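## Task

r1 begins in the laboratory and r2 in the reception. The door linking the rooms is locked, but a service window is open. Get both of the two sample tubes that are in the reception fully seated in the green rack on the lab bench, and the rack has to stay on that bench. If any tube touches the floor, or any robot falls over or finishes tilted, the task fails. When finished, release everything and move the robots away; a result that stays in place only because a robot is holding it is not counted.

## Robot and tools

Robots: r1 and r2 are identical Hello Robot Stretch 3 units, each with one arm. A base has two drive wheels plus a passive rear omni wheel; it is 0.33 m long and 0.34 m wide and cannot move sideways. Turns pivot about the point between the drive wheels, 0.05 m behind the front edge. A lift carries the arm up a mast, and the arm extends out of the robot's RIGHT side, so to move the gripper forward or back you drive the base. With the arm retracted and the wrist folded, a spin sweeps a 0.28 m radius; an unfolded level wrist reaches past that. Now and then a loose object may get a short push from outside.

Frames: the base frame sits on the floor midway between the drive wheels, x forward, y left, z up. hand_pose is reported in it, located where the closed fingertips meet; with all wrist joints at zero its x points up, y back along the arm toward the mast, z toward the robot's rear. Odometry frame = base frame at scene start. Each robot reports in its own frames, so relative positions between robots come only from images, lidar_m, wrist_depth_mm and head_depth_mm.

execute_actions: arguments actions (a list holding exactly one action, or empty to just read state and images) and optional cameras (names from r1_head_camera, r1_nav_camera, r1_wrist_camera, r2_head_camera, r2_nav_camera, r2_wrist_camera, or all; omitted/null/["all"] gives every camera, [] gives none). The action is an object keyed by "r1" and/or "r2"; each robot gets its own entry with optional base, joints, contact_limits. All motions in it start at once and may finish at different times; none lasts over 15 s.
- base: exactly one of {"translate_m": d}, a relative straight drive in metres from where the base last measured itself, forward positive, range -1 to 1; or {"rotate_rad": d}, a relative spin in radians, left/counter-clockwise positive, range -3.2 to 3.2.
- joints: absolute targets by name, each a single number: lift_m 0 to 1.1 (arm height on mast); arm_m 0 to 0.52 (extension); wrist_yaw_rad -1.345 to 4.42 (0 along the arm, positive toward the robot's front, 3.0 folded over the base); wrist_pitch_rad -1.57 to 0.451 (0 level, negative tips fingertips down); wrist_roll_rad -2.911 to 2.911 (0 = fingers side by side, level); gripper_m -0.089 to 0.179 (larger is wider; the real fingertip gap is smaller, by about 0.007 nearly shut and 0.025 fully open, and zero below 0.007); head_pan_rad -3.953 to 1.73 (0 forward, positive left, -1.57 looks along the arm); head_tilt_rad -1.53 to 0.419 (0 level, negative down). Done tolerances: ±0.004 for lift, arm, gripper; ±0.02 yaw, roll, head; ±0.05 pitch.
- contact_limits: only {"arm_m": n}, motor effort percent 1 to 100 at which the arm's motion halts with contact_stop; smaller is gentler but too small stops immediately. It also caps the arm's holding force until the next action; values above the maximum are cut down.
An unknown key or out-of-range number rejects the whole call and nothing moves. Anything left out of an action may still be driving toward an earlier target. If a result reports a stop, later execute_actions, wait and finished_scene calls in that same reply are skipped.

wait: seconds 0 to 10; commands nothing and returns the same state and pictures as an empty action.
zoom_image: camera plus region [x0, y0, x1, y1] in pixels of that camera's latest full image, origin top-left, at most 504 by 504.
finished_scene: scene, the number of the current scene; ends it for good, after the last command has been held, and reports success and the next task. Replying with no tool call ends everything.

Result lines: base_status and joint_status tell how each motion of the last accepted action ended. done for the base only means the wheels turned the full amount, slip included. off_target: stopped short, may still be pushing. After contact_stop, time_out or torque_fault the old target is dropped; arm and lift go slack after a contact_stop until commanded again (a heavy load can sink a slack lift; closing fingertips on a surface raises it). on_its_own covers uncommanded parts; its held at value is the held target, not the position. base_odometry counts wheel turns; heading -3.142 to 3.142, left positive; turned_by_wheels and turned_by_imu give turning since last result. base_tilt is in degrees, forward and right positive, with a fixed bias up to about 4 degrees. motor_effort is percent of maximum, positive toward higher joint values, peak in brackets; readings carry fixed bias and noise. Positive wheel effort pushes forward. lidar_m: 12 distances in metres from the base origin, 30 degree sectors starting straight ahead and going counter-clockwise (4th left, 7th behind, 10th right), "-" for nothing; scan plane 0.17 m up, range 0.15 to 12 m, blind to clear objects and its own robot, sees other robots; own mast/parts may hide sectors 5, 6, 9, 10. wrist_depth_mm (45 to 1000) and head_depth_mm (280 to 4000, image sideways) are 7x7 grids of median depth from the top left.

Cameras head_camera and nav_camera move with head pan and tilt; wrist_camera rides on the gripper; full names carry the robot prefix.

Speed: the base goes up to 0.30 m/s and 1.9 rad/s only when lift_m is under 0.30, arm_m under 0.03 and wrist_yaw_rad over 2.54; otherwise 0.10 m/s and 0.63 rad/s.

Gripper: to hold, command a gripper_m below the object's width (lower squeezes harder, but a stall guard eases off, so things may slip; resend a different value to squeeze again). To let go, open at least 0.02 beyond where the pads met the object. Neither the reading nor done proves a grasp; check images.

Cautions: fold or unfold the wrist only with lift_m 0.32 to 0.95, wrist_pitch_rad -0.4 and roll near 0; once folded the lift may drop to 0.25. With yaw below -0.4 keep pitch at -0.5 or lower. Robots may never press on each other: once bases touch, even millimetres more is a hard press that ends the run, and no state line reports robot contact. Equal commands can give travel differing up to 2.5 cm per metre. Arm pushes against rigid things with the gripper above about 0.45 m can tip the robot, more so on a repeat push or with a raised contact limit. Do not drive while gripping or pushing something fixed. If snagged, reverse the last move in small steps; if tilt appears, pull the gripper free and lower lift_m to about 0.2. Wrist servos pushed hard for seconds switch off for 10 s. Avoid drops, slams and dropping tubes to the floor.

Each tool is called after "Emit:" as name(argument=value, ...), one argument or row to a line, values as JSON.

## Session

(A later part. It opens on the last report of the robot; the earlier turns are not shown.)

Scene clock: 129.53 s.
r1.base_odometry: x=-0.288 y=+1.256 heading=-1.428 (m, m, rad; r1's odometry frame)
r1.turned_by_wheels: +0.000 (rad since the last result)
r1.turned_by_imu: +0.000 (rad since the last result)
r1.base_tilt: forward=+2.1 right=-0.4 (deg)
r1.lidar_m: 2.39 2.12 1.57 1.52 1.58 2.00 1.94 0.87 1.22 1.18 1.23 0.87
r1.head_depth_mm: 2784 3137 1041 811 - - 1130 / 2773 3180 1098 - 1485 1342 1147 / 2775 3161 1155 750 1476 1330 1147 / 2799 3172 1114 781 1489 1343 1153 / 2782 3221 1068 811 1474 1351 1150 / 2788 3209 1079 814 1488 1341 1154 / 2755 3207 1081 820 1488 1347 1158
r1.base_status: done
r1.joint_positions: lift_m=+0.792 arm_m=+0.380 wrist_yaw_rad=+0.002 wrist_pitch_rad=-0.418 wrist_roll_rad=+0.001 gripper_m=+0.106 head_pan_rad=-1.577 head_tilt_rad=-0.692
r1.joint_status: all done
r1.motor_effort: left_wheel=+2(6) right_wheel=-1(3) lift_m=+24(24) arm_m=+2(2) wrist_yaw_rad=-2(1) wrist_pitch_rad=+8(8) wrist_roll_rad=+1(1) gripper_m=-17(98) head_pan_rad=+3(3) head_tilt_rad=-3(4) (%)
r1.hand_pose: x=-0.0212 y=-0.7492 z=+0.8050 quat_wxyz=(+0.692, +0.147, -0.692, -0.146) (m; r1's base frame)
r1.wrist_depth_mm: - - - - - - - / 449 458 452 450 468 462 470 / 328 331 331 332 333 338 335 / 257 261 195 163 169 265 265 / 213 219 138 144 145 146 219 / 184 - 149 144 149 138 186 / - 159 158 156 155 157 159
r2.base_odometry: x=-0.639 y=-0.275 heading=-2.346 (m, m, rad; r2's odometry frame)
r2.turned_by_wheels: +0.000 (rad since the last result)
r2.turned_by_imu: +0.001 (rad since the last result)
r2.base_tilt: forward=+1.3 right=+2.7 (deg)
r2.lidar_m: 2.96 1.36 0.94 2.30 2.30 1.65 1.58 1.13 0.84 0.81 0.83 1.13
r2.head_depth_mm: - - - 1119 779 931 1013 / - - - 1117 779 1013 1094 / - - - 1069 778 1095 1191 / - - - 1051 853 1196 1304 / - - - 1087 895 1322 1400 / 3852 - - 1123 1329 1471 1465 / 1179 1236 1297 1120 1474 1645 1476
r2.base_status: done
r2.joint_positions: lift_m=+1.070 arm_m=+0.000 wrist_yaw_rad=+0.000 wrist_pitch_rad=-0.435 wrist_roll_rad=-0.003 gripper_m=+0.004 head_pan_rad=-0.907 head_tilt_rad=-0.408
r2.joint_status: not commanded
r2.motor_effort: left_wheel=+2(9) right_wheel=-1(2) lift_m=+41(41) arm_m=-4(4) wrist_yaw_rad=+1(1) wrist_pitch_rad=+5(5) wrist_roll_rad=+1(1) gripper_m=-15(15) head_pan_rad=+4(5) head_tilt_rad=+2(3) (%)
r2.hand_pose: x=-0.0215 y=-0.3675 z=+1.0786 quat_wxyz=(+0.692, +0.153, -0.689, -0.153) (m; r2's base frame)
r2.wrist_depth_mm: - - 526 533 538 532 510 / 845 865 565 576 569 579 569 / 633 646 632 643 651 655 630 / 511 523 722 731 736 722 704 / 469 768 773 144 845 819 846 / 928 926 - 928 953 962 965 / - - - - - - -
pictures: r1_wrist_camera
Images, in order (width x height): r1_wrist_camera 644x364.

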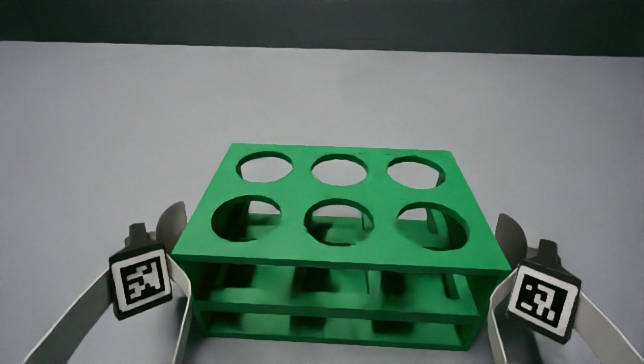

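Emit:
execute_actions(
  actions=[
    {"r2":{"base":{"translate_m":0.63},"joints":{"head_pan_rad":-1.57,"head_tilt_rad":-0.5}},"r1":{"base":{"translate_m":0.64},"joints":{"arm_m":0.33}}},
  ],
  cameras=["r1_wrist_camera","r1_head_camera","r2_wrist_camera","r2_head_camera"],
)

Scene clock: 137.90 s.
r1.base_odometry: x=-0.197 y=+0.622 heading=-1.428 (m, m, rad; r1's odometry frame)
r1.turned_by_wheels: +0.000 (rad since the last result)
r1.turned_by_imu: +0.000 (rad since the last result)
r1.base_tilt: forward=+1.9 right=-0.5 (deg)
r1.lidar_m: 1.75 1.80 1.55 1.50 1.56 2.18 2.59 1.44 1.23 0.54 2.43 1.81
r1.head_depth_mm: 2825 3161 1042 799 - - 1117 / 2798 3167 1092 - 1501 1328 1147 / 2782 3155 1106 - 1515 1330 1147 / 2770 3181 1064 782 881 1276 1146 / 2804 3242 2527 1817 1517 1337 1151 / 2815 3183 2682 1998 1619 1342 1148 / 2826 3237 2666 2017 1618 1345 1160
r1.base_status: done
r1.joint_positions: lift_m=+0.792 arm_m=+0.330 wrist_yaw_rad=+0.001 wrist_pitch_rad=-0.418 wrist_roll_rad=+0.001 gripper_m=+0.106 head_pan_rad=-1.577 head_tilt_rad=-0.692
r1.joint_status: all done
r1.motor_effort: left_wheel=+1(5) right_wheel=-1(4) lift_m=+24(24) arm_m=-3(7) wrist_yaw_rad=-1(1) wrist_pitch_rad=+8(8) wrist_roll_rad=+0(0) gripper_m=-15(16) head_pan_rad=+2(2) head_tilt_rad=-4(3) (%)
r1.hand_pose: x=-0.0212 y=-0.6997 z=+0.8049 quat_wxyz=(+0.692, +0.147, -0.692, -0.147) (m; r1's base frame)
r1.wrist_depth_mm: - - - - - - - / - - - 456 457 466 464 / - - 350 329 313 331 339 / - - 194 162 171 265 266 / - - 138 144 144 154 217 / - - 148 144 149 138 186 / 897 159 158 156 155 156 159
r2.base_odometry: x=-1.080 y=-0.725 heading=-2.346 (m, m, rad; r2's odometry frame)
r2.turned_by_wheels: +0.000 (rad since the last result)
r2.turned_by_imu: +0.003 (rad since the last result)
r2.base_tilt: forward=+1.3 right=+2.7 (deg)
r2.lidar_m: 2.52 2.60 0.96 0.86 3.18 2.30 2.20 1.15 0.83 0.80 0.83 1.12
r2.head_depth_mm: - 2646 - - - - - / - - - - - - - / - - - - - - - / - - - - - - 1204 / - - - 858 709 1039 1176 / - - 3781 923 710 1032 1171 / - - - 922 708 1031 1163
r2.base_status: done
r2.joint_positions: lift_m=+1.070 arm_m=+0.000 wrist_yaw_rad=+0.000 wrist_pitch_rad=-0.435 wrist_roll_rad=-0.003 gripper_m=+0.004 head_pan_rad=-1.563 head_tilt_rad=-0.493
r2.joint_status: all done
r2.motor_effort: left_wheel=+3(9) right_wheel=-1(1) lift_m=+41(41) arm_m=-4(4) wrist_yaw_rad=+1(1) wrist_pitch_rad=+5(5) wrist_roll_rad=+1(1) gripper_m=-15(15) head_pan_rad=-4(55) head_tilt_rad=-3(10) (%)
r2.hand_pose: x=-0.0215 y=-0.3675 z=+1.0786 quat_wxyz=(+0.692, +0.153, -0.689, -0.153) (m; r2's base frame)
r2.wrist_depth_mm: - - - - - - 531 / 639 890 908 - - 722 582 / 611 656 658 654 717 666 662 / 514 510 533 546 566 581 734 / 458 469 464 143 497 499 822 / 924 967 - 887 975 959 - / - - - - - - -
pictures: r1_head_camera (sideways: a quarter turn clockwise sets it upright), r1_wrist_camera, r2_head_camera (sideways: a quarter turn clockwise sets it upright), r2_wrist_camera
Images, in order (width x height): r1_head_camera 896x504, r1_wrist_camera 644x364, r2_head_camera 896x504, r2_wrist_camera 644x364.

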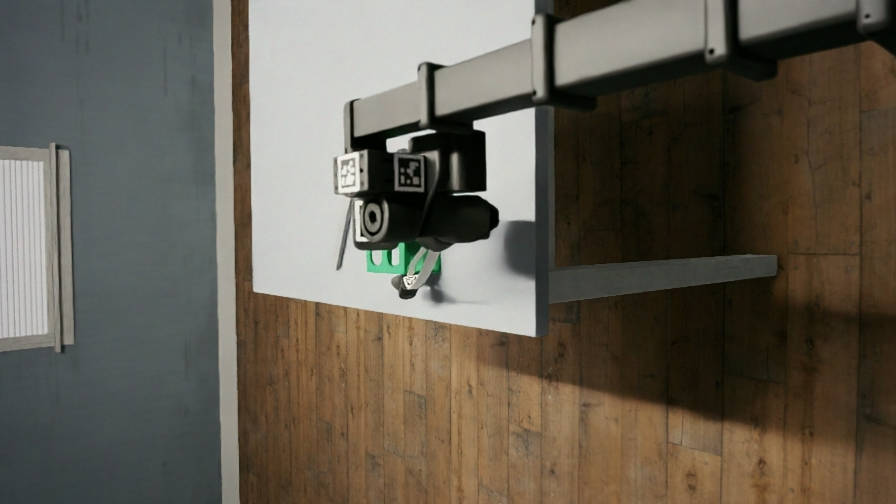

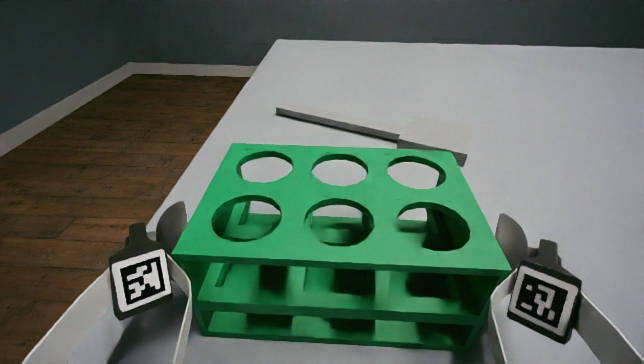

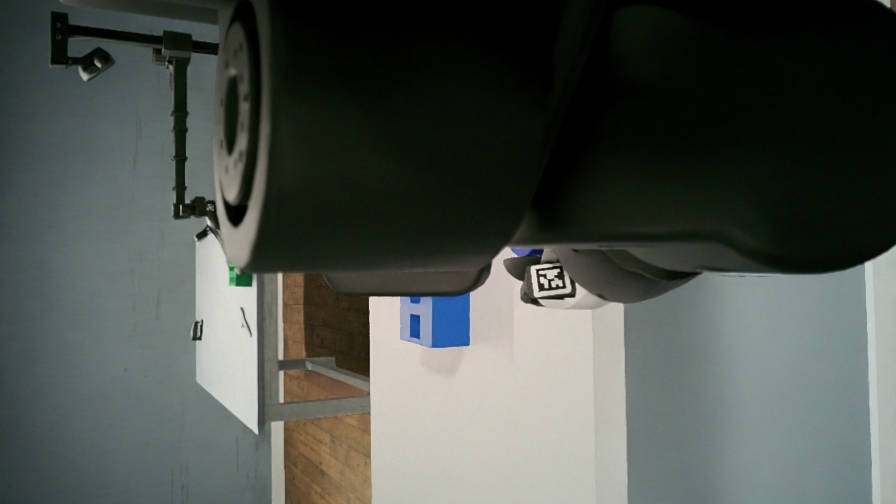

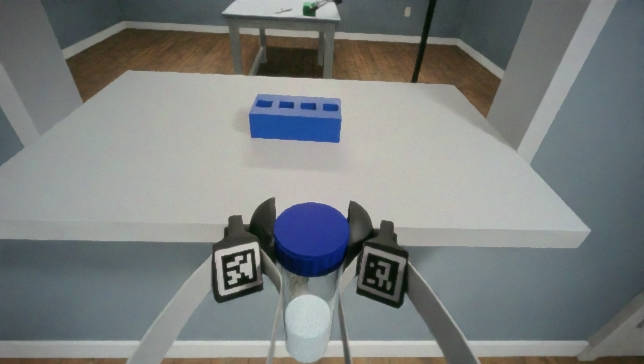

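Emit:
execute_actions(
  actions=[
    {"r2":{"joints":{"arm_m":0.36}},"r1":{"joints":{"gripper_m":0.179,"lift_m":0.90}}},
  ],
  cameras=["r2_wrist_camera","r2_head_camera"],
)

Scene clock: 142.07 s.
r1.base_odometry: x=-0.197 y=+0.622 heading=-1.428 (m, m, rad; r1's odometry frame)
r1.turned_by_wheels: +0.000 (rad since the last result)
r1.turned_by_imu: -0.001 (rad since the last result)
r1.base_tilt: forward=+2.1 right=-0.6 (deg)
r1.lidar_m: 1.75 1.81 1.55 1.50 1.57 2.18 2.58 1.44 1.23 0.54 2.43 1.81
r1.head_depth_mm: 2835 3145 1141 - 1502 1323 1142 / 2788 3133 - 800 1502 1331 1142 / 2818 3144 - 784 1509 1329 1145 / 2809 3146 1061 782 878 1283 1152 / 2819 3170 2642 1821 1538 1343 1154 / 2810 3188 2698 2017 1614 1346 1161 / 2861 3233 2660 2013 1614 1350 1153
r1.base_status: not commanded
r1.joint_positions: lift_m=+0.900 arm_m=+0.330 wrist_yaw_rad=+0.001 wrist_pitch_rad=-0.419 wrist_roll_rad=+0.001 gripper_m=+0.179 head_pan_rad=-1.577 head_tilt_rad=-0.692
r1.joint_status: all done
r1.motor_effort: left_wheel=+1(1) right_wheel=-1(1) lift_m=+34(37) arm_m=-3(3) wrist_yaw_rad=-1(1) wrist_pitch_rad=+9(9) wrist_roll_rad=+0(0) gripper_m=+1(100) head_pan_rad=+2(2) head_tilt_rad=-4(4) (%)
r1.hand_pose: x=-0.0212 y=-0.6995 z=+0.9122 quat_wxyz=(+0.692, +0.148, -0.692, -0.147) (m; r1's base frame)
r1.wrist_depth_mm: - - - - - - - / - - - - - - - / - - - 554 561 563 565 / - - - 437 447 437 444 / - - 374 363 351 363 369 / - - 310 306 308 310 322 / - - 255 213 245 269 258
r2.base_odometry: x=-1.080 y=-0.725 heading=-2.346 (m, m, rad; r2's odometry frame)
r2.turned_by_wheels: +0.000 (rad since the last result)
r2.turned_by_imu: +0.001 (rad since the last result)
r2.base_tilt: forward=+1.3 right=+2.7 (deg)
r2.lidar_m: 2.52 2.60 0.96 0.86 3.17 2.30 2.20 1.15 0.83 0.80 0.82 1.12
r2.head_depth_mm: - - - 923 708 1069 1208 / - - - 923 709 1057 1205 / - - - 899 707 1053 1193 / - - - 850 707 1049 1188 / - - - 857 708 1038 1176 / - - 3805 922 708 1033 1168 / - - - 918 707 1027 1158
r2.base_status: not commanded
r2.joint_positions: lift_m=+1.070 arm_m=+0.360 wrist_yaw_rad=+0.000 wrist_pitch_rad=-0.435 wrist_roll_rad=-0.002 gripper_m=+0.004 head_pan_rad=-1.563 head_tilt_rad=-0.494
r2.joint_status: all done
r2.motor_effort: left_wheel=+2(2) right_wheel=-1(1) lift_m=+41(41) arm_m=+4(4) wrist_yaw_rad=+1(1) wrist_pitch_rad=+5(5) wrist_roll_rad=+1(1) gripper_m=-15(15) head_pan_rad=-5(6) head_tilt_rad=-2(2) (%)
r2.hand_pose: x=-0.0215 y=-0.7269 z=+1.0786 quat_wxyz=(+0.692, +0.153, -0.689, -0.153) (m; r2's base frame)
r2.wrist_depth_mm: - - - - - - - / - - - - - - - / - - - - - - - / 504 524 533 547 559 571 - / 419 423 408 143 457 474 448 / 363 373 356 325 385 395 406 / 318 321 329 320 336 342 346
pictures: r2_head_camera (sideways: a quarter turn clockwise sets it upright), r2_wrist_camera
Images, in order (width x height): r2_head_camera 896x504, r2_wrist_camera 644x364.

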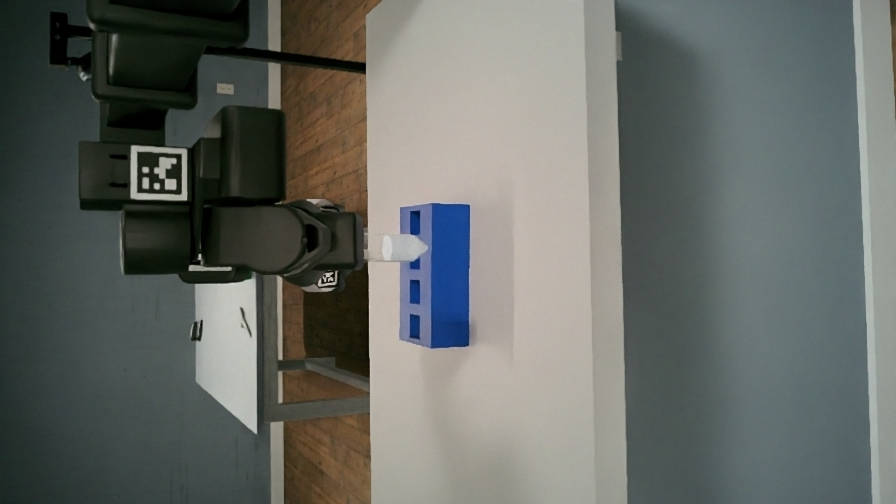

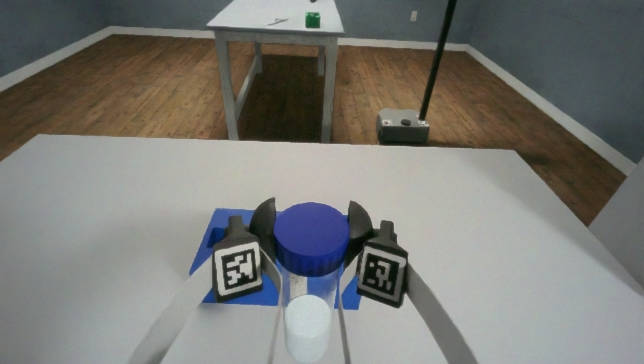

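Emit:
execute_actions(
  actions=[
    {"r2":{"base":{"translate_m":0.008},"joints":{"arm_m":0.50,"lift_m":1.035}},"r1":{"base":{"rotate_rad":-0.655},"joints":{"arm_m":0.0,"lift_m":0.93}}},
  ],
  cameras=["r2_wrist_camera","r2_head_camera"],
)

Scene clock: 147.00 s.
r1.base_odometry: x=-0.197 y=+0.622 heading=-2.083 (m, m, rad; r1's odometry frame)
r1.turned_by_wheels: -0.655 (rad since the last result)
r1.turned_by_imu: -0.658 (rad since the last result)
r1.base_tilt: forward=+2.0 right=-0.4 (deg)
r1.lidar_m: 1.88 1.75 1.75 1.62 1.50 1.52 1.93 2.58 1.45 1.28 0.54 0.54
r1.head_depth_mm: 2651 1521 1096 2000 - - - / 2986 1534 1052 1899 - - - / 3314 1540 1056 899 - - - / 3509 3737 1064 838 1622 1344 1127 / 3278 3534 1072 811 1564 1350 1150 / 3053 3340 1078 816 1479 1345 1153 / 2877 3172 1082 820 698 1345 1110
r1.base_status: done
r1.joint_positions: lift_m=+0.930 arm_m=+0.000 wrist_yaw_rad=+0.001 wrist_pitch_rad=-0.419 wrist_roll_rad=+0.001 gripper_m=+0.179 head_pan_rad=-1.577 head_tilt_rad=-0.692
r1.joint_status: all done
r1.motor_effort: left_wheel=+2(7) right_wheel=-1(7) lift_m=+34(36) arm_m=-2(0) wrist_yaw_rad=-2(1) wrist_pitch_rad=+9(8) wrist_roll_rad=+1(1) gripper_m=+1(0) head_pan_rad=+2(2) head_tilt_rad=-4(4) (%)
r1.hand_pose: x=-0.0213 y=-0.3696 z=+0.9423 quat_wxyz=(+0.692, +0.147, -0.692, -0.147) (m; r1's base frame)
r1.wrist_depth_mm: - - - - - - - / - 839 850 889 838 840 - / 605 617 621 620 635 871 - / 441 485 485 510 - - - / 400 413 433 - - - - / 350 - - - - - - / - - - - - - -
r2.base_odometry: x=-1.085 y=-0.731 heading=-2.346 (m, m, rad; r2's odometry frame)
r2.turned_by_wheels: +0.000 (rad since the last result)
r2.turned_by_imu: +0.001 (rad since the last result)
r2.base_tilt: forward=+1.3 right=+2.7 (deg)
r2.lidar_m: 2.51 2.60 0.95 0.86 3.19 2.30 2.21 1.15 0.83 0.80 0.83 1.12
r2.head_depth_mm: - 2509 3861 923 709 1067 1212 / - - - 925 710 1062 1199 / - - - 901 709 1056 1193 / - - 3255 857 709 1045 1190 / - - - 857 708 1043 1178 / - - 3640 922 708 1033 1172 / - - - 920 707 1028 1164
r2.base_status: done
r2.joint_positions: lift_m=+1.035 arm_m=+0.500 wrist_yaw_rad=+0.000 wrist_pitch_rad=-0.435 wrist_roll_rad=-0.002 gripper_m=+0.004 head_pan_rad=-1.563 head_tilt_rad=-0.494
r2.joint_status: all done
r2.motor_effort: left_wheel=+2(8) right_wheel=-1(4) lift_m=+26(33) arm_m=+4(4) wrist_yaw_rad=+0(0) wrist_pitch_rad=+5(5) wrist_roll_rad=+1(1) gripper_m=-15(15) head_pan_rad=-4(4) head_tilt_rad=-2(3) (%)
r2.hand_pose: x=-0.0215 y=-0.8668 z=+1.0441 quat_wxyz=(+0.691, +0.153, -0.689, -0.153) (m; r2's base frame)
r2.wrist_depth_mm: - - - - - - - / - - - - - - - / - - - - - - - / 451 458 470 486 500 514 - / 380 380 403 144 416 421 422 / 323 326 259 264 348 351 361 / 282 285 245 232 285 310 310
pictures: r2_head_camera (sideways: a quarter turn clockwise sets it upright), r2_wrist_camera
Images, in order (width x height): r2_head_camera 896x504, r2_wrist_camera 644x364.

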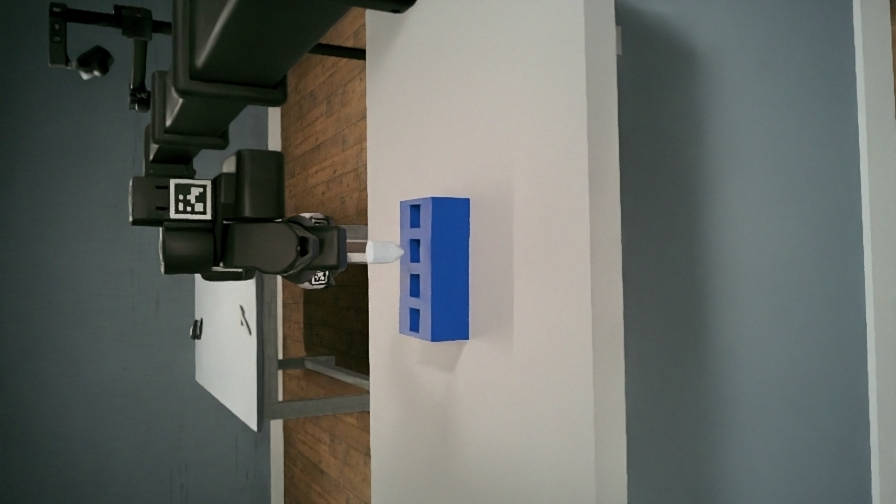

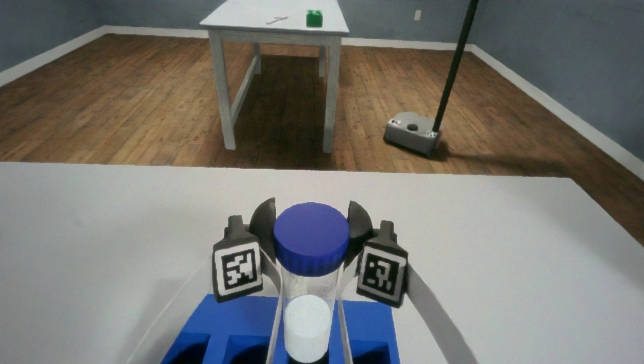

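Emit:
zoom_image(
  camera="r2_head_camera",
  region=[300, 180, 500, 350],
)

Region (300, 180, 500, 350) of r2_head_camera's 896x504 image, scaled by 2.520, with more detail than that image has; it fills the top 428 rows of this view, and the rest is white.

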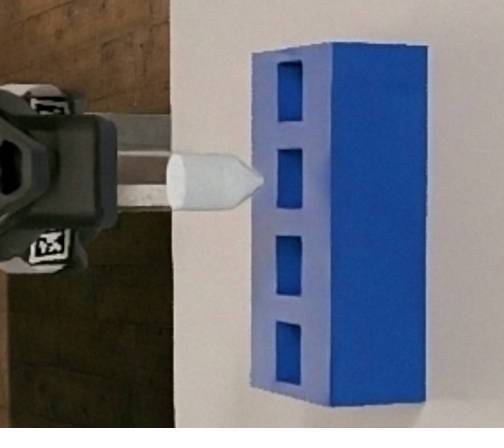

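Emit:
execute_actions(
  actions=[
    {"r2":{"joints":{"lift_m":0.985}},"r1":{"base":{"translate_m":0.06}}},
  ],
  cameras=["r2_wrist_camera","r2_head_camera"],
)

Scene clock: 149.67 s.
r1.base_odometry: x=-0.226 y=+0.570 heading=-2.083 (m, m, rad; r1's odometry frame)
r1.turned_by_wheels: +0.000 (rad since the last result)
r1.turned_by_imu: +0.000 (rad since the last result)
r1.base_tilt: forward=+2.0 right=-0.4 (deg)
r1.lidar_m: 1.84 1.70 1.71 1.66 1.54 1.56 1.97 2.63 1.48 1.24 0.50 2.75
r1.head_depth_mm: 2737 1518 1045 1967 - - - / 3008 1537 1053 1810 - - - / 3367 1539 1061 861 - - - / 3476 3678 1063 823 1596 1339 1129 / 3219 3475 1072 813 1524 1342 1149 / 2971 3329 1073 813 716 1354 1133 / 2801 3145 1084 817 676 1319 1112
r1.base_status: done
r1.joint_positions: lift_m=+0.930 arm_m=+0.000 wrist_yaw_rad=+0.001 wrist_pitch_rad=-0.419 wrist_roll_rad=+0.001 gripper_m=+0.179 head_pan_rad=-1.577 head_tilt_rad=-0.692
r1.joint_status: not commanded
r1.motor_effort: left_wheel=+2(8) right_wheel=-2(3) lift_m=+34(34) arm_m=-2(2) wrist_yaw_rad=-1(1) wrist_pitch_rad=+8(8) wrist_roll_rad=+0(0) gripper_m=+0(1) head_pan_rad=+2(2) head_tilt_rad=-4(4) (%)
r1.hand_pose: x=-0.0213 y=-0.3696 z=+0.9423 quat_wxyz=(+0.692, +0.147, -0.692, -0.147) (m; r1's base frame)
r1.wrist_depth_mm: - - - - - - - / - 839 855 855 868 862 919 / 604 623 614 614 620 695 - / 406 482 494 493 573 - - / 385 423 406 - - - - / 355 359 - - - - - / 337 - - - - - -
r2.base_odometry: x=-1.085 y=-0.731 heading=-2.346 (m, m, rad; r2's odometry frame)
r2.turned_by_wheels: +0.000 (rad since the last result)
r2.turned_by_imu: +0.001 (rad since the last result)
r2.base_tilt: forward=+1.3 right=+2.7 (deg)
r2.lidar_m: 2.50 2.59 0.95 0.86 3.20 2.30 2.21 1.15 0.83 0.80 0.82 1.11
r2.head_depth_mm: - - - 837 687 1064 1215 / - - - 923 708 1059 1203 / - - 3818 899 708 1053 1193 / - - - 857 707 1046 1189 / - - - 858 707 1039 1180 / - - 3686 922 707 1034 1171 / - - - 919 708 1029 1165
r2.base_status: not commanded
r2.joint_positions: lift_m=+0.985 arm_m=+0.500 wrist_yaw_rad=+0.000 wrist_pitch_rad=-0.435 wrist_roll_rad=-0.002 gripper_m=+0.004 head_pan_rad=-1.563 head_tilt_rad=-0.494
r2.joint_status: all done
r2.motor_effort: left_wheel=+1(2) right_wheel=-1(1) lift_m=+26(23) arm_m=+3(3) wrist_yaw_rad=+0(1) wrist_pitch_rad=+5(5) wrist_roll_rad=+1(1) gripper_m=-15(15) head_pan_rad=-5(4) head_tilt_rad=-2(2) (%)
r2.hand_pose: x=-0.0215 y=-0.8668 z=+0.9941 quat_wxyz=(+0.692, +0.153, -0.689, -0.153) (m; r2's base frame)
r2.wrist_depth_mm: - - - - - - - / - - - - - - - / - - - - - - - / 371 379 386 405 412 421 434 / 312 318 330 145 341 346 354 / 267 261 216 208 289 290 294 / 234 195 191 187 223 252 256
pictures: r2_head_camera (sideways: a quarter turn clockwise sets it upright), r2_wrist_camera
Images, in order (width x height): r2_head_camera 896x504, r2_wrist_camera 644x364.

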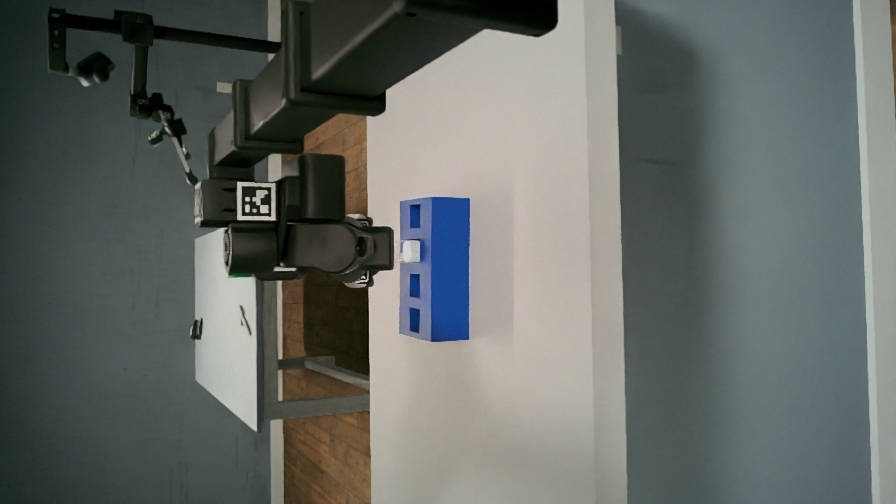

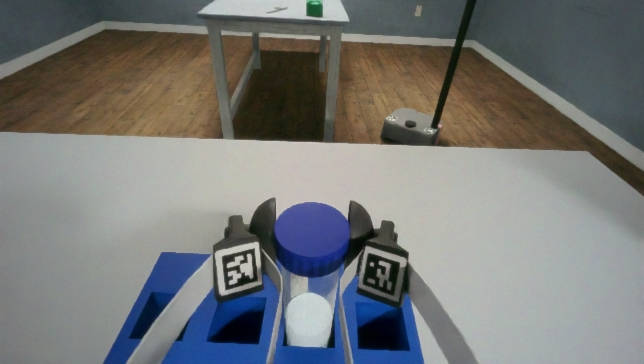

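Emit:
execute_actions(
  actions=[
    {"r2":{"joints":{"lift_m":0.972}},"r1":{"base":{"translate_m":0.03}}},
  ],
  cameras=[],
)

Emit:
execute_actions(
  actions=[
    {"r2":{"joints":{"gripper_m":0.08}},"r1":{"base":{"translate_m":0.05}}},
  ],
  cameras=["r2_wrist_camera"],
)

Scene clock: 151.37 s.
r1.base_odometry: x=-0.241 y=+0.544 heading=-2.083 (m, m, rad; r1's odometry frame)
r1.turned_by_wheels: +0.000 (rad since the last result)
r1.turned_by_imu: +0.000 (rad since the last result)
r1.base_tilt: forward=+2.1 right=-0.5 (deg)
r1.lidar_m: 1.80 1.68 1.69 1.68 1.56 1.58 2.00 2.66 1.49 1.22 0.48 2.70
r1.head_depth_mm: 2745 1517 1046 1962 - - - / 3028 1526 1056 1781 - - - / 3392 1544 1056 835 - - - / 3408 3633 1067 819 1588 1344 1126 / 3225 3527 1070 810 1530 1344 1156 / 2981 3271 1078 814 696 1344 1107 / 2861 3138 1084 821 656 829 1142
r1.base_status: done
r1.joint_positions: lift_m=+0.930 arm_m=+0.000 wrist_yaw_rad=+0.001 wrist_pitch_rad=-0.419 wrist_roll_rad=+0.001 gripper_m=+0.179 head_pan_rad=-1.577 head_tilt_rad=-0.692
r1.joint_status: not commanded
r1.motor_effort: left_wheel=+2(8) right_wheel=-2(3) lift_m=+34(34) arm_m=-2(2) wrist_yaw_rad=-1(1) wrist_pitch_rad=+8(8) wrist_roll_rad=+0(1) gripper_m=+1(1) head_pan_rad=+2(3) head_tilt_rad=-3(3) (%)
r1.hand_pose: x=-0.0213 y=-0.3696 z=+0.9423 quat_wxyz=(+0.692, +0.147, -0.692, -0.147) (m; r1's base frame)
r1.wrist_depth_mm: - - - - - - - / - 829 842 832 852 876 940 / 617 603 623 626 639 654 - / 401 465 496 489 542 - - / 379 402 400 443 - - - / 351 341 464 - - - - / 300 - - - - - -
r2.base_odometry: x=-1.085 y=-0.731 heading=-2.346 (m, m, rad; r2's odometry frame)
r2.turned_by_wheels: +0.000 (rad since the last result)
r2.turned_by_imu: +0.000 (rad since the last result)
r2.base_tilt: forward=+1.3 right=+2.7 (deg)
r2.lidar_m: 2.51 2.59 0.95 0.86 3.18 2.30 2.21 1.15 0.83 0.80 0.82 1.12
r2.head_depth_mm: - - - - 699 1066 1211 / - - - 902 709 1058 1201 / - - 1154 901 710 1050 1195 / - - - 855 707 1045 1185 / - - - 858 708 1038 1178 / - - 3658 919 705 1034 1170 / - - - 917 706 1031 1163
r2.base_status: not commanded
r2.joint_positions: lift_m=+0.972 arm_m=+0.500 wrist_yaw_rad=+0.000 wrist_pitch_rad=-0.435 wrist_roll_rad=-0.002 gripper_m=+0.004 head_pan_rad=-1.563 head_tilt_rad=-0.494
r2.joint_status: all done
r2.motor_effort: left_wheel=+2(2) right_wheel=-1(1) lift_m=+26(28) arm_m=+4(4) wrist_yaw_rad=+0(0) wrist_pitch_rad=+6(5) wrist_roll_rad=+1(1) gripper_m=-15(15) head_pan_rad=-5(4) head_tilt_rad=-2(2) (%)
r2.hand_pose: x=-0.0216 y=-0.8668 z=+0.9811 quat_wxyz=(+0.691, +0.153, -0.689, -0.153) (m; r2's base frame)
r2.wrist_depth_mm: - - - - - - - / - - - - - - - / 446 447 - - - - - / 351 360 364 379 389 393 408 / 292 298 313 145 321 324 331 / 253 210 205 199 273 274 280 / 221 173 175 178 199 239 243
pictures: none
No camera images: the call's "cameras" was empty. Leave "cameras" out to get every camera's image.

Scene clock: 153.77 s.
r1.base_odometry: x=-0.266 y=+0.500 heading=-2.082 (m, m, rad; r1's odometry frame)
r1.turned_by_wheels: +0.000 (rad since the last result)
r1.turned_by_imu: +0.000 (rad since the last result)
r1.base_tilt: forward=+2.0 right=-0.4 (deg)
r1.lidar_m: 1.76 1.64 1.66 1.71 1.59 1.61 2.04 2.70 1.53 1.18 0.45 2.64
r1.head_depth_mm: 2790 1519 1046 1891 - - - / 3061 1535 1051 890 - - - / 3423 3624 1053 831 - - - / 3456 3630 1064 820 1541 1345 1130 / 3180 3432 1069 812 1487 1345 1149 / 2935 3302 1079 813 674 1345 1113 / 2747 3070 1080 816 655 1257 1154
r1.base_status: done
r1.joint_positions: lift_m=+0.930 arm_m=+0.000 wrist_yaw_rad=+0.001 wrist_pitch_rad=-0.419 wrist_roll_rad=+0.001 gripper_m=+0.179 head_pan_rad=-1.577 head_tilt_rad=-0.692
r1.joint_status: not commanded
r1.motor_effort: left_wheel=+2(7) right_wheel=-2(3) lift_m=+34(34) arm_m=-3(3) wrist_yaw_rad=+0(2) wrist_pitch_rad=+8(8) wrist_roll_rad=+0(0) gripper_m=+0(0) head_pan_rad=+2(2) head_tilt_rad=-3(4) (%)
r1.hand_pose: x=-0.0213 y=-0.3696 z=+0.9423 quat_wxyz=(+0.692, +0.147, -0.692, -0.147) (m; r1's base frame)
r1.wrist_depth_mm: - - - - - - - / - 843 845 861 849 852 887 / 611 616 623 618 626 632 - / 464 427 485 486 515 - - / 374 398 400 422 - - - / 349 338 354 - - - - / 289 311 - - - - -
r2.base_odometry: x=-1.085 y=-0.731 heading=-2.346 (m, m, rad; r2's odometry frame)
r2.turned_by_wheels: +0.000 (rad since the last result)
r2.turned_by_imu: +0.001 (rad since the last result)
r2.base_tilt: forward=+1.3 right=+2.8 (deg)
r2.lidar_m: 2.51 2.60 0.95 0.86 3.20 2.30 2.21 1.14 0.83 0.80 0.82 1.12
r2.head_depth_mm: - - - - 699 1066 1213 / - - - 900 708 1060 1199 / - - - 901 707 1055 1194 / - - - 855 708 1047 1184 / - - - 858 708 1043 1174 / - - 3645 919 707 1033 1168 / - - - 917 707 1030 1166
r2.base_status: not commanded
r2.joint_positions: lift_m=+0.972 arm_m=+0.500 wrist_yaw_rad=+0.000 wrist_pitch_rad=-0.435 wrist_roll_rad=-0.002 gripper_m=+0.080 head_pan_rad=-1.563 head_tilt_rad=-0.494
r2.joint_status: all done
r2.motor_effort: left_wheel=+2(1) right_wheel=-1(1) lift_m=+26(26) arm_m=+3(4) wrist_yaw_rad=+1(1) wrist_pitch_rad=+5(5) wrist_roll_rad=+1(1) gripper_m=+0(83) head_pan_rad=-4(5) head_tilt_rad=-2(2) (%)
r2.hand_pose: x=-0.0216 y=-0.8668 z=+0.9811 quat_wxyz=(+0.691, +0.153, -0.689, -0.153) (m; r2's base frame)
r2.wrist_depth_mm: - - - - - - - / - - - - - - - / 437 452 - - - - - / 347 359 366 375 391 400 411 / 292 299 310 150 329 326 334 / 252 251 206 202 213 275 282 / 221 173 174 178 224 240 242
pictures: r2_wrist_camera
Images, in order (width x height): r2_wrist_camera 644x364.

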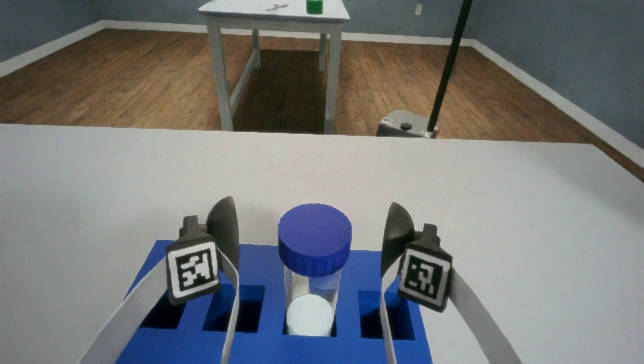

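Emit:
execute_actions(
  actions=[
    {"r2":{"joints":{"arm_m":0.03}},"r1":{"base":{"translate_m":0.42},"joints":{"lift_m":0.98,"gripper_m":0.09}}},
  ],
  cameras=[],
)

Emit:
execute_actions(
  actions=[
    {"r2":{"base":{"rotate_rad":1.716},"joints":{"lift_m":0.865,"arm_m":0.0}},"r1":{"base":{"translate_m":0.28}}},
  ],
  cameras=[],
)

Emit:
execute_actions(
  actions=[
    {"r2":{"base":{"translate_m":0.15}},"r1":{"base":{"translate_m":0.15}}},
  ],
  cameras=[],
)

Emit:
execute_actions(
  actions=[
    {"r2":{"base":{"rotate_rad":1.595},"joints":{"head_tilt_rad":-0.55}},"r1":{"base":{"translate_m":0.14},"joints":{"head_tilt_rad":-0.5}}},
  ],
  cameras=["r2_wrist_camera","r2_head_camera"],
)

Scene clock: 159.83 s.
r1.base_odometry: x=-0.471 y=+0.134 heading=-2.082 (m, m, rad; r1's odometry frame)
r1.turned_by_wheels: +0.000 (rad since the last result)
r1.turned_by_imu: +0.001 (rad since the last result)
r1.base_tilt: forward=+2.1 right=-0.3 (deg)
r1.lidar_m: 1.39 1.29 1.31 1.64 1.84 1.86 2.36 1.81 0.42 0.92 2.94 2.08
r1.head_depth_mm: 3166 3255 1092 - - - 1083 / 3467 3621 1049 860 - - 1098 / 3367 3568 1057 - - - 1103 / 3106 3501 1066 897 1518 1340 1144 / 2933 3221 1073 1136 1484 1344 1149 / 2715 3046 2651 1939 1626 1351 1149 / 2538 2860 2707 2016 1621 1356 1159
r1.base_status: done
r1.joint_positions: lift_m=+0.980 arm_m=+0.000 wrist_yaw_rad=+0.001 wrist_pitch_rad=-0.418 wrist_roll_rad=+0.001 gripper_m=+0.090 head_pan_rad=-1.577 head_tilt_rad=-0.692
r1.joint_status: all done
r1.motor_effort: left_wheel=+1(7) right_wheel=-2(3) lift_m=+34(37) arm_m=-3(3) wrist_yaw_rad=-1(1) wrist_pitch_rad=+8(8) wrist_roll_rad=+0(0) gripper_m=+0(98) head_pan_rad=+2(3) head_tilt_rad=-3(3) (%)
r1.hand_pose: x=-0.0213 y=-0.3696 z=+0.9924 quat_wxyz=(+0.692, +0.147, -0.692, -0.147) (m; r1's base frame)
r1.wrist_depth_mm: - - - - - - - / - - - - - - - / - - 745 722 728 726 723 / - - - 574 574 567 581 / - - - 488 430 454 477 / - - - - 387 419 408 / - - - - 363 344 375
r2.base_odometry: x=-1.085 y=-0.731 heading=-2.346 (m, m, rad; r2's odometry frame)
r2.turned_by_wheels: +0.000 (rad since the last result)
r2.turned_by_imu: +0.002 (rad since the last result)
r2.base_tilt: forward=+1.4 right=+2.7 (deg)
r2.lidar_m: 2.50 2.60 0.95 0.86 3.19 2.31 2.21 1.15 0.83 0.80 0.82 1.12
r2.head_depth_mm: - - - 950 - - - / - - - 923 - - - / - - - 901 737 - - / - - 3834 855 753 - - / - - - 859 709 1039 1177 / - - 3654 921 708 1034 1170 / - - - 919 708 1031 1161
r2.base_status: not commanded
r2.joint_positions: lift_m=+0.972 arm_m=+0.030 wrist_yaw_rad=+0.000 wrist_pitch_rad=-0.435 wrist_roll_rad=-0.002 gripper_m=+0.080 head_pan_rad=-1.563 head_tilt_rad=-0.494
r2.joint_status: all done
r2.motor_effort: left_wheel=+1(1) right_wheel=-1(0) lift_m=+26(26) arm_m=-4(4) wrist_yaw_rad=+0(0) wrist_pitch_rad=+5(5) wrist_roll_rad=+1(1) gripper_m=+0(0) head_pan_rad=-4(4) head_tilt_rad=-2(3) (%)
r2.hand_pose: x=-0.0216 y=-0.3975 z=+0.9811 quat_wxyz=(+0.691, +0.153, -0.689, -0.153) (m; r2's base frame)
r2.wrist_depth_mm: - - - - - - 512 / 578 610 587 551 687 667 552 / 449 457 464 482 504 526 594 / 372 380 389 395 397 407 411 / 731 762 765 776 763 775 796 / 863 879 924 893 935 935 937 / - - - - - - -
pictures: none
No camera images: the call's "cameras" was empty. Leave "cameras" out to get every camera's image.

Scene clock: 163.60 s.
r1.base_odometry: x=-0.608 y=-0.110 heading=-2.082 (m, m, rad; r1's odometry frame)
r1.turned_by_wheels: +0.000 (rad since the last result)
r1.turned_by_imu: +0.001 (rad since the last result)
r1.base_tilt: forward=+2.0 right=-0.3 (deg)
r1.lidar_m: 1.15 1.07 1.08 1.33 2.01 2.03 2.59 0.59 0.60 0.90 2.78 1.72
r1.head_depth_mm: 3384 3573 1094 - - - 1085 / 3484 3748 1050 876 - - 1108 / 3201 3496 1058 - - - 1099 / 2955 3275 2633 2141 1588 1336 1148 / 2765 3089 2637 2010 1602 1341 1152 / 2551 2890 2669 2002 1613 1349 1156 / 2404 2659 2690 2021 1625 1349 1153
r1.base_status: done
r1.joint_positions: lift_m=+0.980 arm_m=+0.000 wrist_yaw_rad=+0.001 wrist_pitch_rad=-0.418 wrist_roll_rad=+0.001 gripper_m=+0.090 head_pan_rad=-1.577 head_tilt_rad=-0.692
r1.joint_status: not commanded
r1.motor_effort: left_wheel=+1(6) right_wheel=-2(3) lift_m=+34(34) arm_m=-3(3) wrist_yaw_rad=-1(1) wrist_pitch_rad=+8(8) wrist_roll_rad=+0(1) gripper_m=+0(0) head_pan_rad=+3(2) head_tilt_rad=-4(3) (%)
r1.hand_pose: x=-0.0213 y=-0.3696 z=+0.9924 quat_wxyz=(+0.692, +0.147, -0.692, -0.147) (m; r1's base frame)
r1.wrist_depth_mm: - - - - - - - / - - - - - - - / - - - - 731 739 738 / - - - - 613 566 582 / - - - - - 481 478 / - - - - - 469 406 / - - - - - - 406
r2.base_odometry: x=-1.085 y=-0.731 heading=-0.630 (m, m, rad; r2's odometry frame)
r2.turned_by_wheels: +1.716 (rad since the last result)
r2.turned_by_imu: +1.720 (rad since the last result)
r2.base_tilt: forward=+1.3 right=+2.7 (deg)
r2.lidar_m: 0.86 2.83 2.23 2.05 1.01 0.81 0.80 0.86 1.31 2.51 2.72 0.95
r2.head_depth_mm: 2144 2289 2479 2649 2103 1666 1407 / 2160 2317 2525 2710 2096 1667 1416 / 2170 2356 2557 2702 2101 1667 - / 2203 2364 2568 2697 2097 1665 - / 2199 2386 2602 2730 2104 1670 1344 / 2225 2421 2619 2778 2099 1660 1373 / 2260 2423 2647 2800 2103 1663 1372
r2.base_status: done
r2.joint_positions: lift_m=+0.865 arm_m=+0.000 wrist_yaw_rad=+0.000 wrist_pitch_rad=-0.435 wrist_roll_rad=-0.002 gripper_m=+0.080 head_pan_rad=-1.563 head_tilt_rad=-0.494
r2.joint_status: all done
r2.motor_effort: left_wheel=-4(8) right_wheel=+2(4) lift_m=+26(30) arm_m=-4(2) wrist_yaw_rad=+0(0) wrist_pitch_rad=+6(5) wrist_roll_rad=+1(1) gripper_m=+1(1) head_pan_rad=-4(5) head_tilt_rad=-2(3) (%)
r2.hand_pose: x=-0.0216 y=-0.3675 z=+0.8741 quat_wxyz=(+0.691, +0.153, -0.689, -0.153) (m; r2's base frame)
r2.wrist_depth_mm: - - - - - - - / - - - - - - - / - - - - - - - / - - - - - - - / - - - - - - - / - - - - - - 991 / 954 - - - - - 979
pictures: none
No camera images: the call's "cameras" was empty. Leave "cameras" out to get every camera's image.

Scene clock: 166.57 s.
r1.base_odometry: x=-0.682 y=-0.241 heading=-2.082 (m, m, rad; r1's odometry frame)
r1.turned_by_wheels: +0.000 (rad since the last result)
r1.turned_by_imu: +0.000 (rad since the last result)
r1.base_tilt: forward=+2.1 right=-0.6 (deg)
r1.lidar_m: 1.02 0.95 0.96 1.22 2.10 2.12 2.70 0.71 0.94 0.93 2.69 1.52
r1.head_depth_mm: 3472 3635 1091 - - - 1083 / 3379 3596 1097 1119 - - 1106 / 3049 3409 2648 - - - 1102 / 2915 3225 2639 2142 1577 1349 1149 / 2637 2969 2648 1992 1616 1344 1149 / 2477 2765 2658 2005 1627 1351 1156 / 2321 2573 2664 2019 1616 1356 1154
r1.base_status: done
r1.joint_positions: lift_m=+0.980 arm_m=+0.000 wrist_yaw_rad=+0.001 wrist_pitch_rad=-0.418 wrist_roll_rad=+0.001 gripper_m=+0.090 head_pan_rad=-1.577 head_tilt_rad=-0.692
r1.joint_status: not commanded
r1.motor_effort: left_wheel=+1(6) right_wheel=-1(2) lift_m=+33(34) arm_m=-2(2) wrist_yaw_rad=-1(1) wrist_pitch_rad=+8(8) wrist_roll_rad=+0(0) gripper_m=+0(0) head_pan_rad=+3(4) head_tilt_rad=-3(3) (%)
r1.hand_pose: x=-0.0213 y=-0.3696 z=+0.9924 quat_wxyz=(+0.692, +0.147, -0.692, -0.147) (m; r1's base frame)
r1.wrist_depth_mm: - - - - - - - / - - - - - - - / - - - - 750 723 737 / - - - - 846 602 564 / - - - - - - 489 / - - - - - - - / - - - - - - -
r2.base_odometry: x=-0.964 y=-0.819 heading=-0.630 (m, m, rad; r2's odometry frame)
r2.turned_by_wheels: +0.000 (rad since the last result)
r2.turned_by_imu: +0.001 (rad since the last result)
r2.base_tilt: forward=+1.3 right=+2.7 (deg)
r2.lidar_m: 0.71 2.80 2.21 2.18 1.20 0.95 0.94 1.02 1.55 2.53 2.74 0.83
r2.head_depth_mm: 2143 2311 2515 2669 2101 1670 1412 / 2166 2342 2540 2728 2114 1669 1414 / 2194 2363 2568 2724 2094 1663 - / 2207 2393 2595 2732 2101 1672 - / 2233 2411 2631 2765 2101 1658 1339 / 2261 2431 2664 2786 2094 1667 1375 / 2273 2456 2688 2810 2105 1663 1369
r2.base_status: done
r2.joint_positions: lift_m=+0.865 arm_m=+0.000 wrist_yaw_rad=+0.000 wrist_pitch_rad=-0.435 wrist_roll_rad=-0.002 gripper_m=+0.080 head_pan_rad=-1.563 head_tilt_rad=-0.494
r2.joint_status: not commanded
r2.motor_effort: left_wheel=-2(4) right_wheel=+1(4) lift_m=+26(26) arm_m=-4(4) wrist_yaw_rad=-1(0) wrist_pitch_rad=+6(5) wrist_roll_rad=+1(1) gripper_m=+0(0) head_pan_rad=-5(5) head_tilt_rad=-2(2) (%)
r2.hand_pose: x=-0.0216 y=-0.3675 z=+0.8741 quat_wxyz=(+0.691, +0.153, -0.689, -0.153) (m; r2's base frame)
r2.wrist_depth_mm: - - - - - - - / - - - - - - - / - - - - - - - / - - - - - - - / - - - - - - - / - - - - - - - / 991 - - - - - -
pictures: none
No camera images: the call's "cameras" was empty. Leave "cameras" out to get every camera's image.

Scene clock: 170.07 s.
r1.base_odometry: x=-0.750 y=-0.363 heading=-2.082 (m, m, rad; r1's odometry frame)
r1.turned_by_wheels: +0.000 (rad since the last result)
r1.turned_by_imu: +0.000 (rad since the last result)
r1.base_tilt: forward=+2.0 right=-0.5 (deg)
r1.lidar_m: 0.89 0.83 0.84 1.07 2.17 2.20 2.81 0.83 0.97 2.80 2.61 1.34
r1.head_depth_mm: 3477 3764 3969 1099 - - - / 3200 3572 3711 2574 2066 - - / 2955 3215 3560 2625 - - - / 2750 3052 3285 2594 2156 1509 1240 / 2544 2786 3058 2616 1919 1516 1255 / 2345 2559 2800 2601 1927 1516 1257 / 2249 2410 2646 2672 1933 1526 1260
r1.base_status: done
r1.joint_positions: lift_m=+0.980 arm_m=+0.000 wrist_yaw_rad=+0.001 wrist_pitch_rad=-0.418 wrist_roll_rad=+0.001 gripper_m=+0.090 head_pan_rad=-1.577 head_tilt_rad=-0.508
r1.joint_status: all done
r1.motor_effort: left_wheel=+1(6) right_wheel=-1(3) lift_m=+34(34) arm_m=-3(2) wrist_yaw_rad=-1(0) wrist_pitch_rad=+8(8) wrist_roll_rad=+0(0) gripper_m=+0(0) head_pan_rad=+3(2) head_tilt_rad=+2(16) (%)
r1.hand_pose: x=-0.0213 y=-0.3696 z=+0.9924 quat_wxyz=(+0.692, +0.147, -0.692, -0.147) (m; r1's base frame)
r1.wrist_depth_mm: - - - - - - - / - - - - - - - / - - - - - 719 736 / - - - - - 717 578 / - - - - - - 603 / - - - - - - - / - - - - - - -
r2.base_odometry: x=-0.964 y=-0.819 heading=+0.965 (m, m, rad; r2's odometry frame)
r2.turned_by_wheels: +1.595 (rad since the last result)
r2.turned_by_imu: +1.599 (rad since the last result)
r2.base_tilt: forward=+1.3 right=+2.7 (deg)
r2.lidar_m: 2.19 1.18 0.95 0.94 1.03 1.59 2.53 2.76 0.83 0.71 2.78 2.22
r2.head_depth_mm: 2846 3096 1555 1063 846 1591 1397 / 2889 3148 1560 1064 859 1595 1393 / 2919 3160 1551 1062 867 1633 - / 2951 3181 1549 974 869 1641 - / 2977 3275 3469 1166 864 1237 1266 / 3018 3287 3495 2604 1976 1586 1324 / 3067 3327 3570 2575 1970 1587 1323
r2.base_status: done
r2.joint_positions: lift_m=+0.865 arm_m=+0.000 wrist_yaw_rad=+0.000 wrist_pitch_rad=-0.435 wrist_roll_rad=-0.002 gripper_m=+0.080 head_pan_rad=-1.563 head_tilt_rad=-0.543
r2.joint_status: all done
r2.motor_effort: left_wheel=-3(9) right_wheel=+2(4) lift_m=+26(26) arm_m=-4(4) wrist_yaw_rad=+1(0) wrist_pitch_rad=+5(5) wrist_roll_rad=+1(1) gripper_m=+0(1) head_pan_rad=-5(4) head_tilt_rad=-3(8) (%)
r2.hand_pose: x=-0.0216 y=-0.3675 z=+0.8741 quat_wxyz=(+0.691, +0.153, -0.689, -0.153) (m; r2's base frame)
r2.wrist_depth_mm: - - - - - - - / - - - 625 670 736 - / - - 555 521 503 534 541 / - - - - - 524 507 / - - 735 - - - 598 / - - - - - - 703 / - - - - - 938 -
pictures: r2_head_camera (sideways: a quarter turn clockwise sets it upright), r2_wrist_camera
Images, in order (width x height): r2_head_camera 896x504, r2_wrist_camera 644x364.

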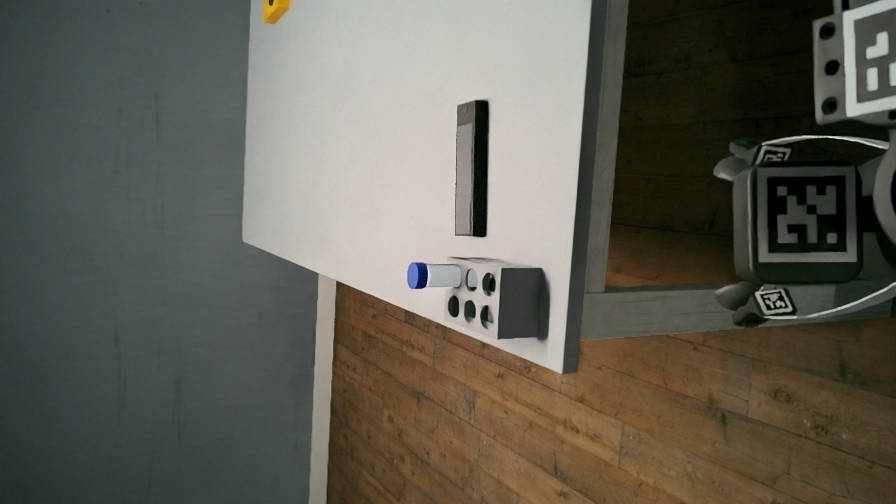

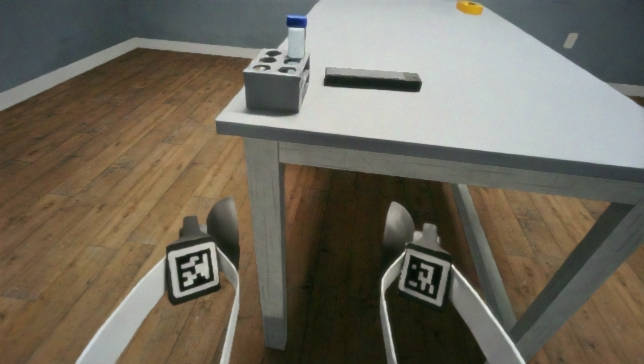

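Emit:
execute_actions(
  actions=[
    {"r2":{"base":{"translate_m":0.028},"joints":{"arm_m":0.41}},"r1":{"base":{"rotate_rad":2.205}}},
  ],
  cameras=["r2_wrist_camera","r1_wrist_camera","r1_head_camera"],
)

Scene clock: 174.77 s.
r1.base_odometry: x=-0.750 y=-0.363 heading=+0.123 (m, m, rad; r1's odometry frame)
r1.turned_by_wheels: +2.205 (rad since the last result)
r1.turned_by_imu: +2.214 (rad since the last result)
r1.base_tilt: forward=+2.0 right=-0.4 (deg)
r1.lidar_m: 2.17 2.26 3.11 0.83 1.58 2.70 2.60 1.18 0.86 0.83 0.86 1.19
r1.head_depth_mm: - - 3892 829 - - - / - - 2662 836 707 - - / - 1686 3594 839 - - - / - 3113 3766 843 701 1217 1248 / - - - 848 1041 1215 1254 / - - - 853 1053 1218 1256 / - - 3885 860 1048 1225 1258
r1.base_status: done
r1.joint_positions: lift_m=+0.980 arm_m=+0.000 wrist_yaw_rad=+0.001 wrist_pitch_rad=-0.418 wrist_roll_rad=+0.001 gripper_m=+0.090 head_pan_rad=-1.577 head_tilt_rad=-0.507
r1.joint_status: not commanded
r1.motor_effort: left_wheel=-2(5) right_wheel=+2(6) lift_m=+34(34) arm_m=-2(2) wrist_yaw_rad=+0(1) wrist_pitch_rad=+8(8) wrist_roll_rad=+0(0) gripper_m=+0(0) head_pan_rad=+2(3) head_tilt_rad=+2(2) (%)
r1.hand_pose: x=-0.0213 y=-0.3696 z=+0.9924 quat_wxyz=(+0.692, +0.147, -0.692, -0.147) (m; r1's base frame)
r1.wrist_depth_mm: 532 628 - - - - - / 587 606 677 593 622 706 603 / 641 489 498 491 496 493 508 / 714 435 433 426 429 421 419 / 829 815 793 773 775 765 757 / 997 939 915 906 898 861 874 / - - - - - - -
r2.base_odometry: x=-0.948 y=-0.796 heading=+0.965 (m, m, rad; r2's odometry frame)
r2.turned_by_wheels: +0.000 (rad since the last result)
r2.turned_by_imu: +0.001 (rad since the last result)
r2.base_tilt: forward=+1.3 right=+2.7 (deg)
r2.lidar_m: 2.16 1.18 0.95 0.94 1.03 1.58 2.55 0.88 0.85 0.71 2.73 2.19
r2.head_depth_mm: 2865 3088 1551 1090 - - 1270 / 2908 3099 1546 - 868 1589 1333 / 2929 3156 1655 - 866 1600 1332 / 2971 3241 1777 - 868 1505 1269 / 2999 3287 3490 2589 900 1506 1294 / 3007 3279 3533 2582 1976 1586 1330 / 3060 3348 3536 2601 1964 1587 1328
r2.base_status: done
r2.joint_positions: lift_m=+0.865 arm_m=+0.410 wrist_yaw_rad=+0.000 wrist_pitch_rad=-0.435 wrist_roll_rad=-0.002 gripper_m=+0.080 head_pan_rad=-1.563 head_tilt_rad=-0.543
r2.joint_status: all done
r2.motor_effort: left_wheel=-2(5) right_wheel=+1(4) lift_m=+26(25) arm_m=+3(5) wrist_yaw_rad=-1(1) wrist_pitch_rad=+5(5) wrist_roll_rad=+1(1) gripper_m=+0(0) head_pan_rad=-4(4) head_tilt_rad=-2(2) (%)
r2.hand_pose: x=-0.0216 y=-0.7768 z=+0.8741 quat_wxyz=(+0.691, +0.153, -0.689, -0.153) (m; r2's base frame)
r2.wrist_depth_mm: - - - - - - - / - - - 714 691 731 769 / - - - 491 510 516 542 / - - - 262 393 404 412 / - - 253 250 303 301 338 / - - 203 255 265 282 287 / 998 583 174 225 239 245 247
pictures: r1_head_camera (sideways: a quarter turn clockwise sets it upright), r1_wrist_camera, r2_wrist_camera
Images, in order (width x height): r1_head_camera 896x504, r1_wrist_camera 644x364, r2_wrist_camera 644x364.

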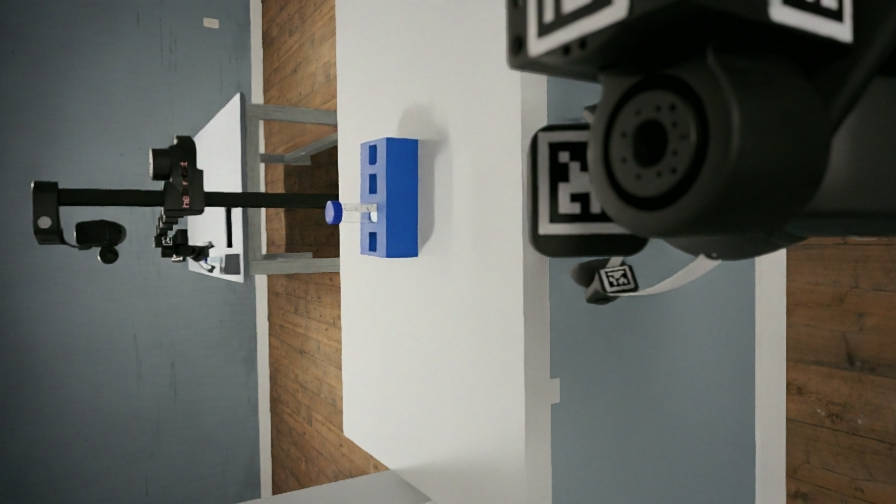

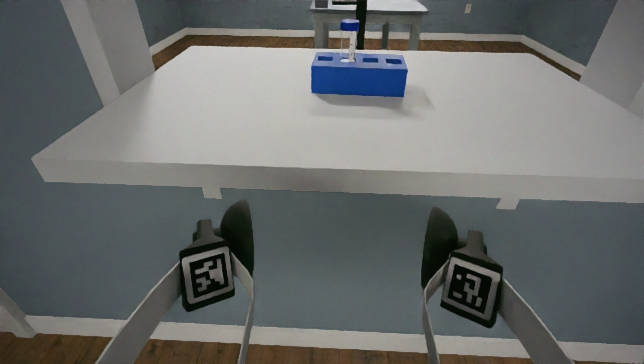

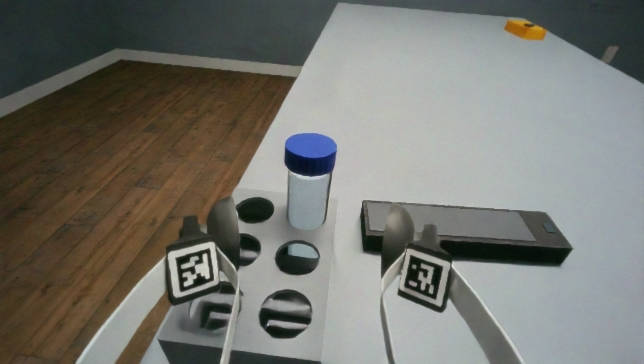

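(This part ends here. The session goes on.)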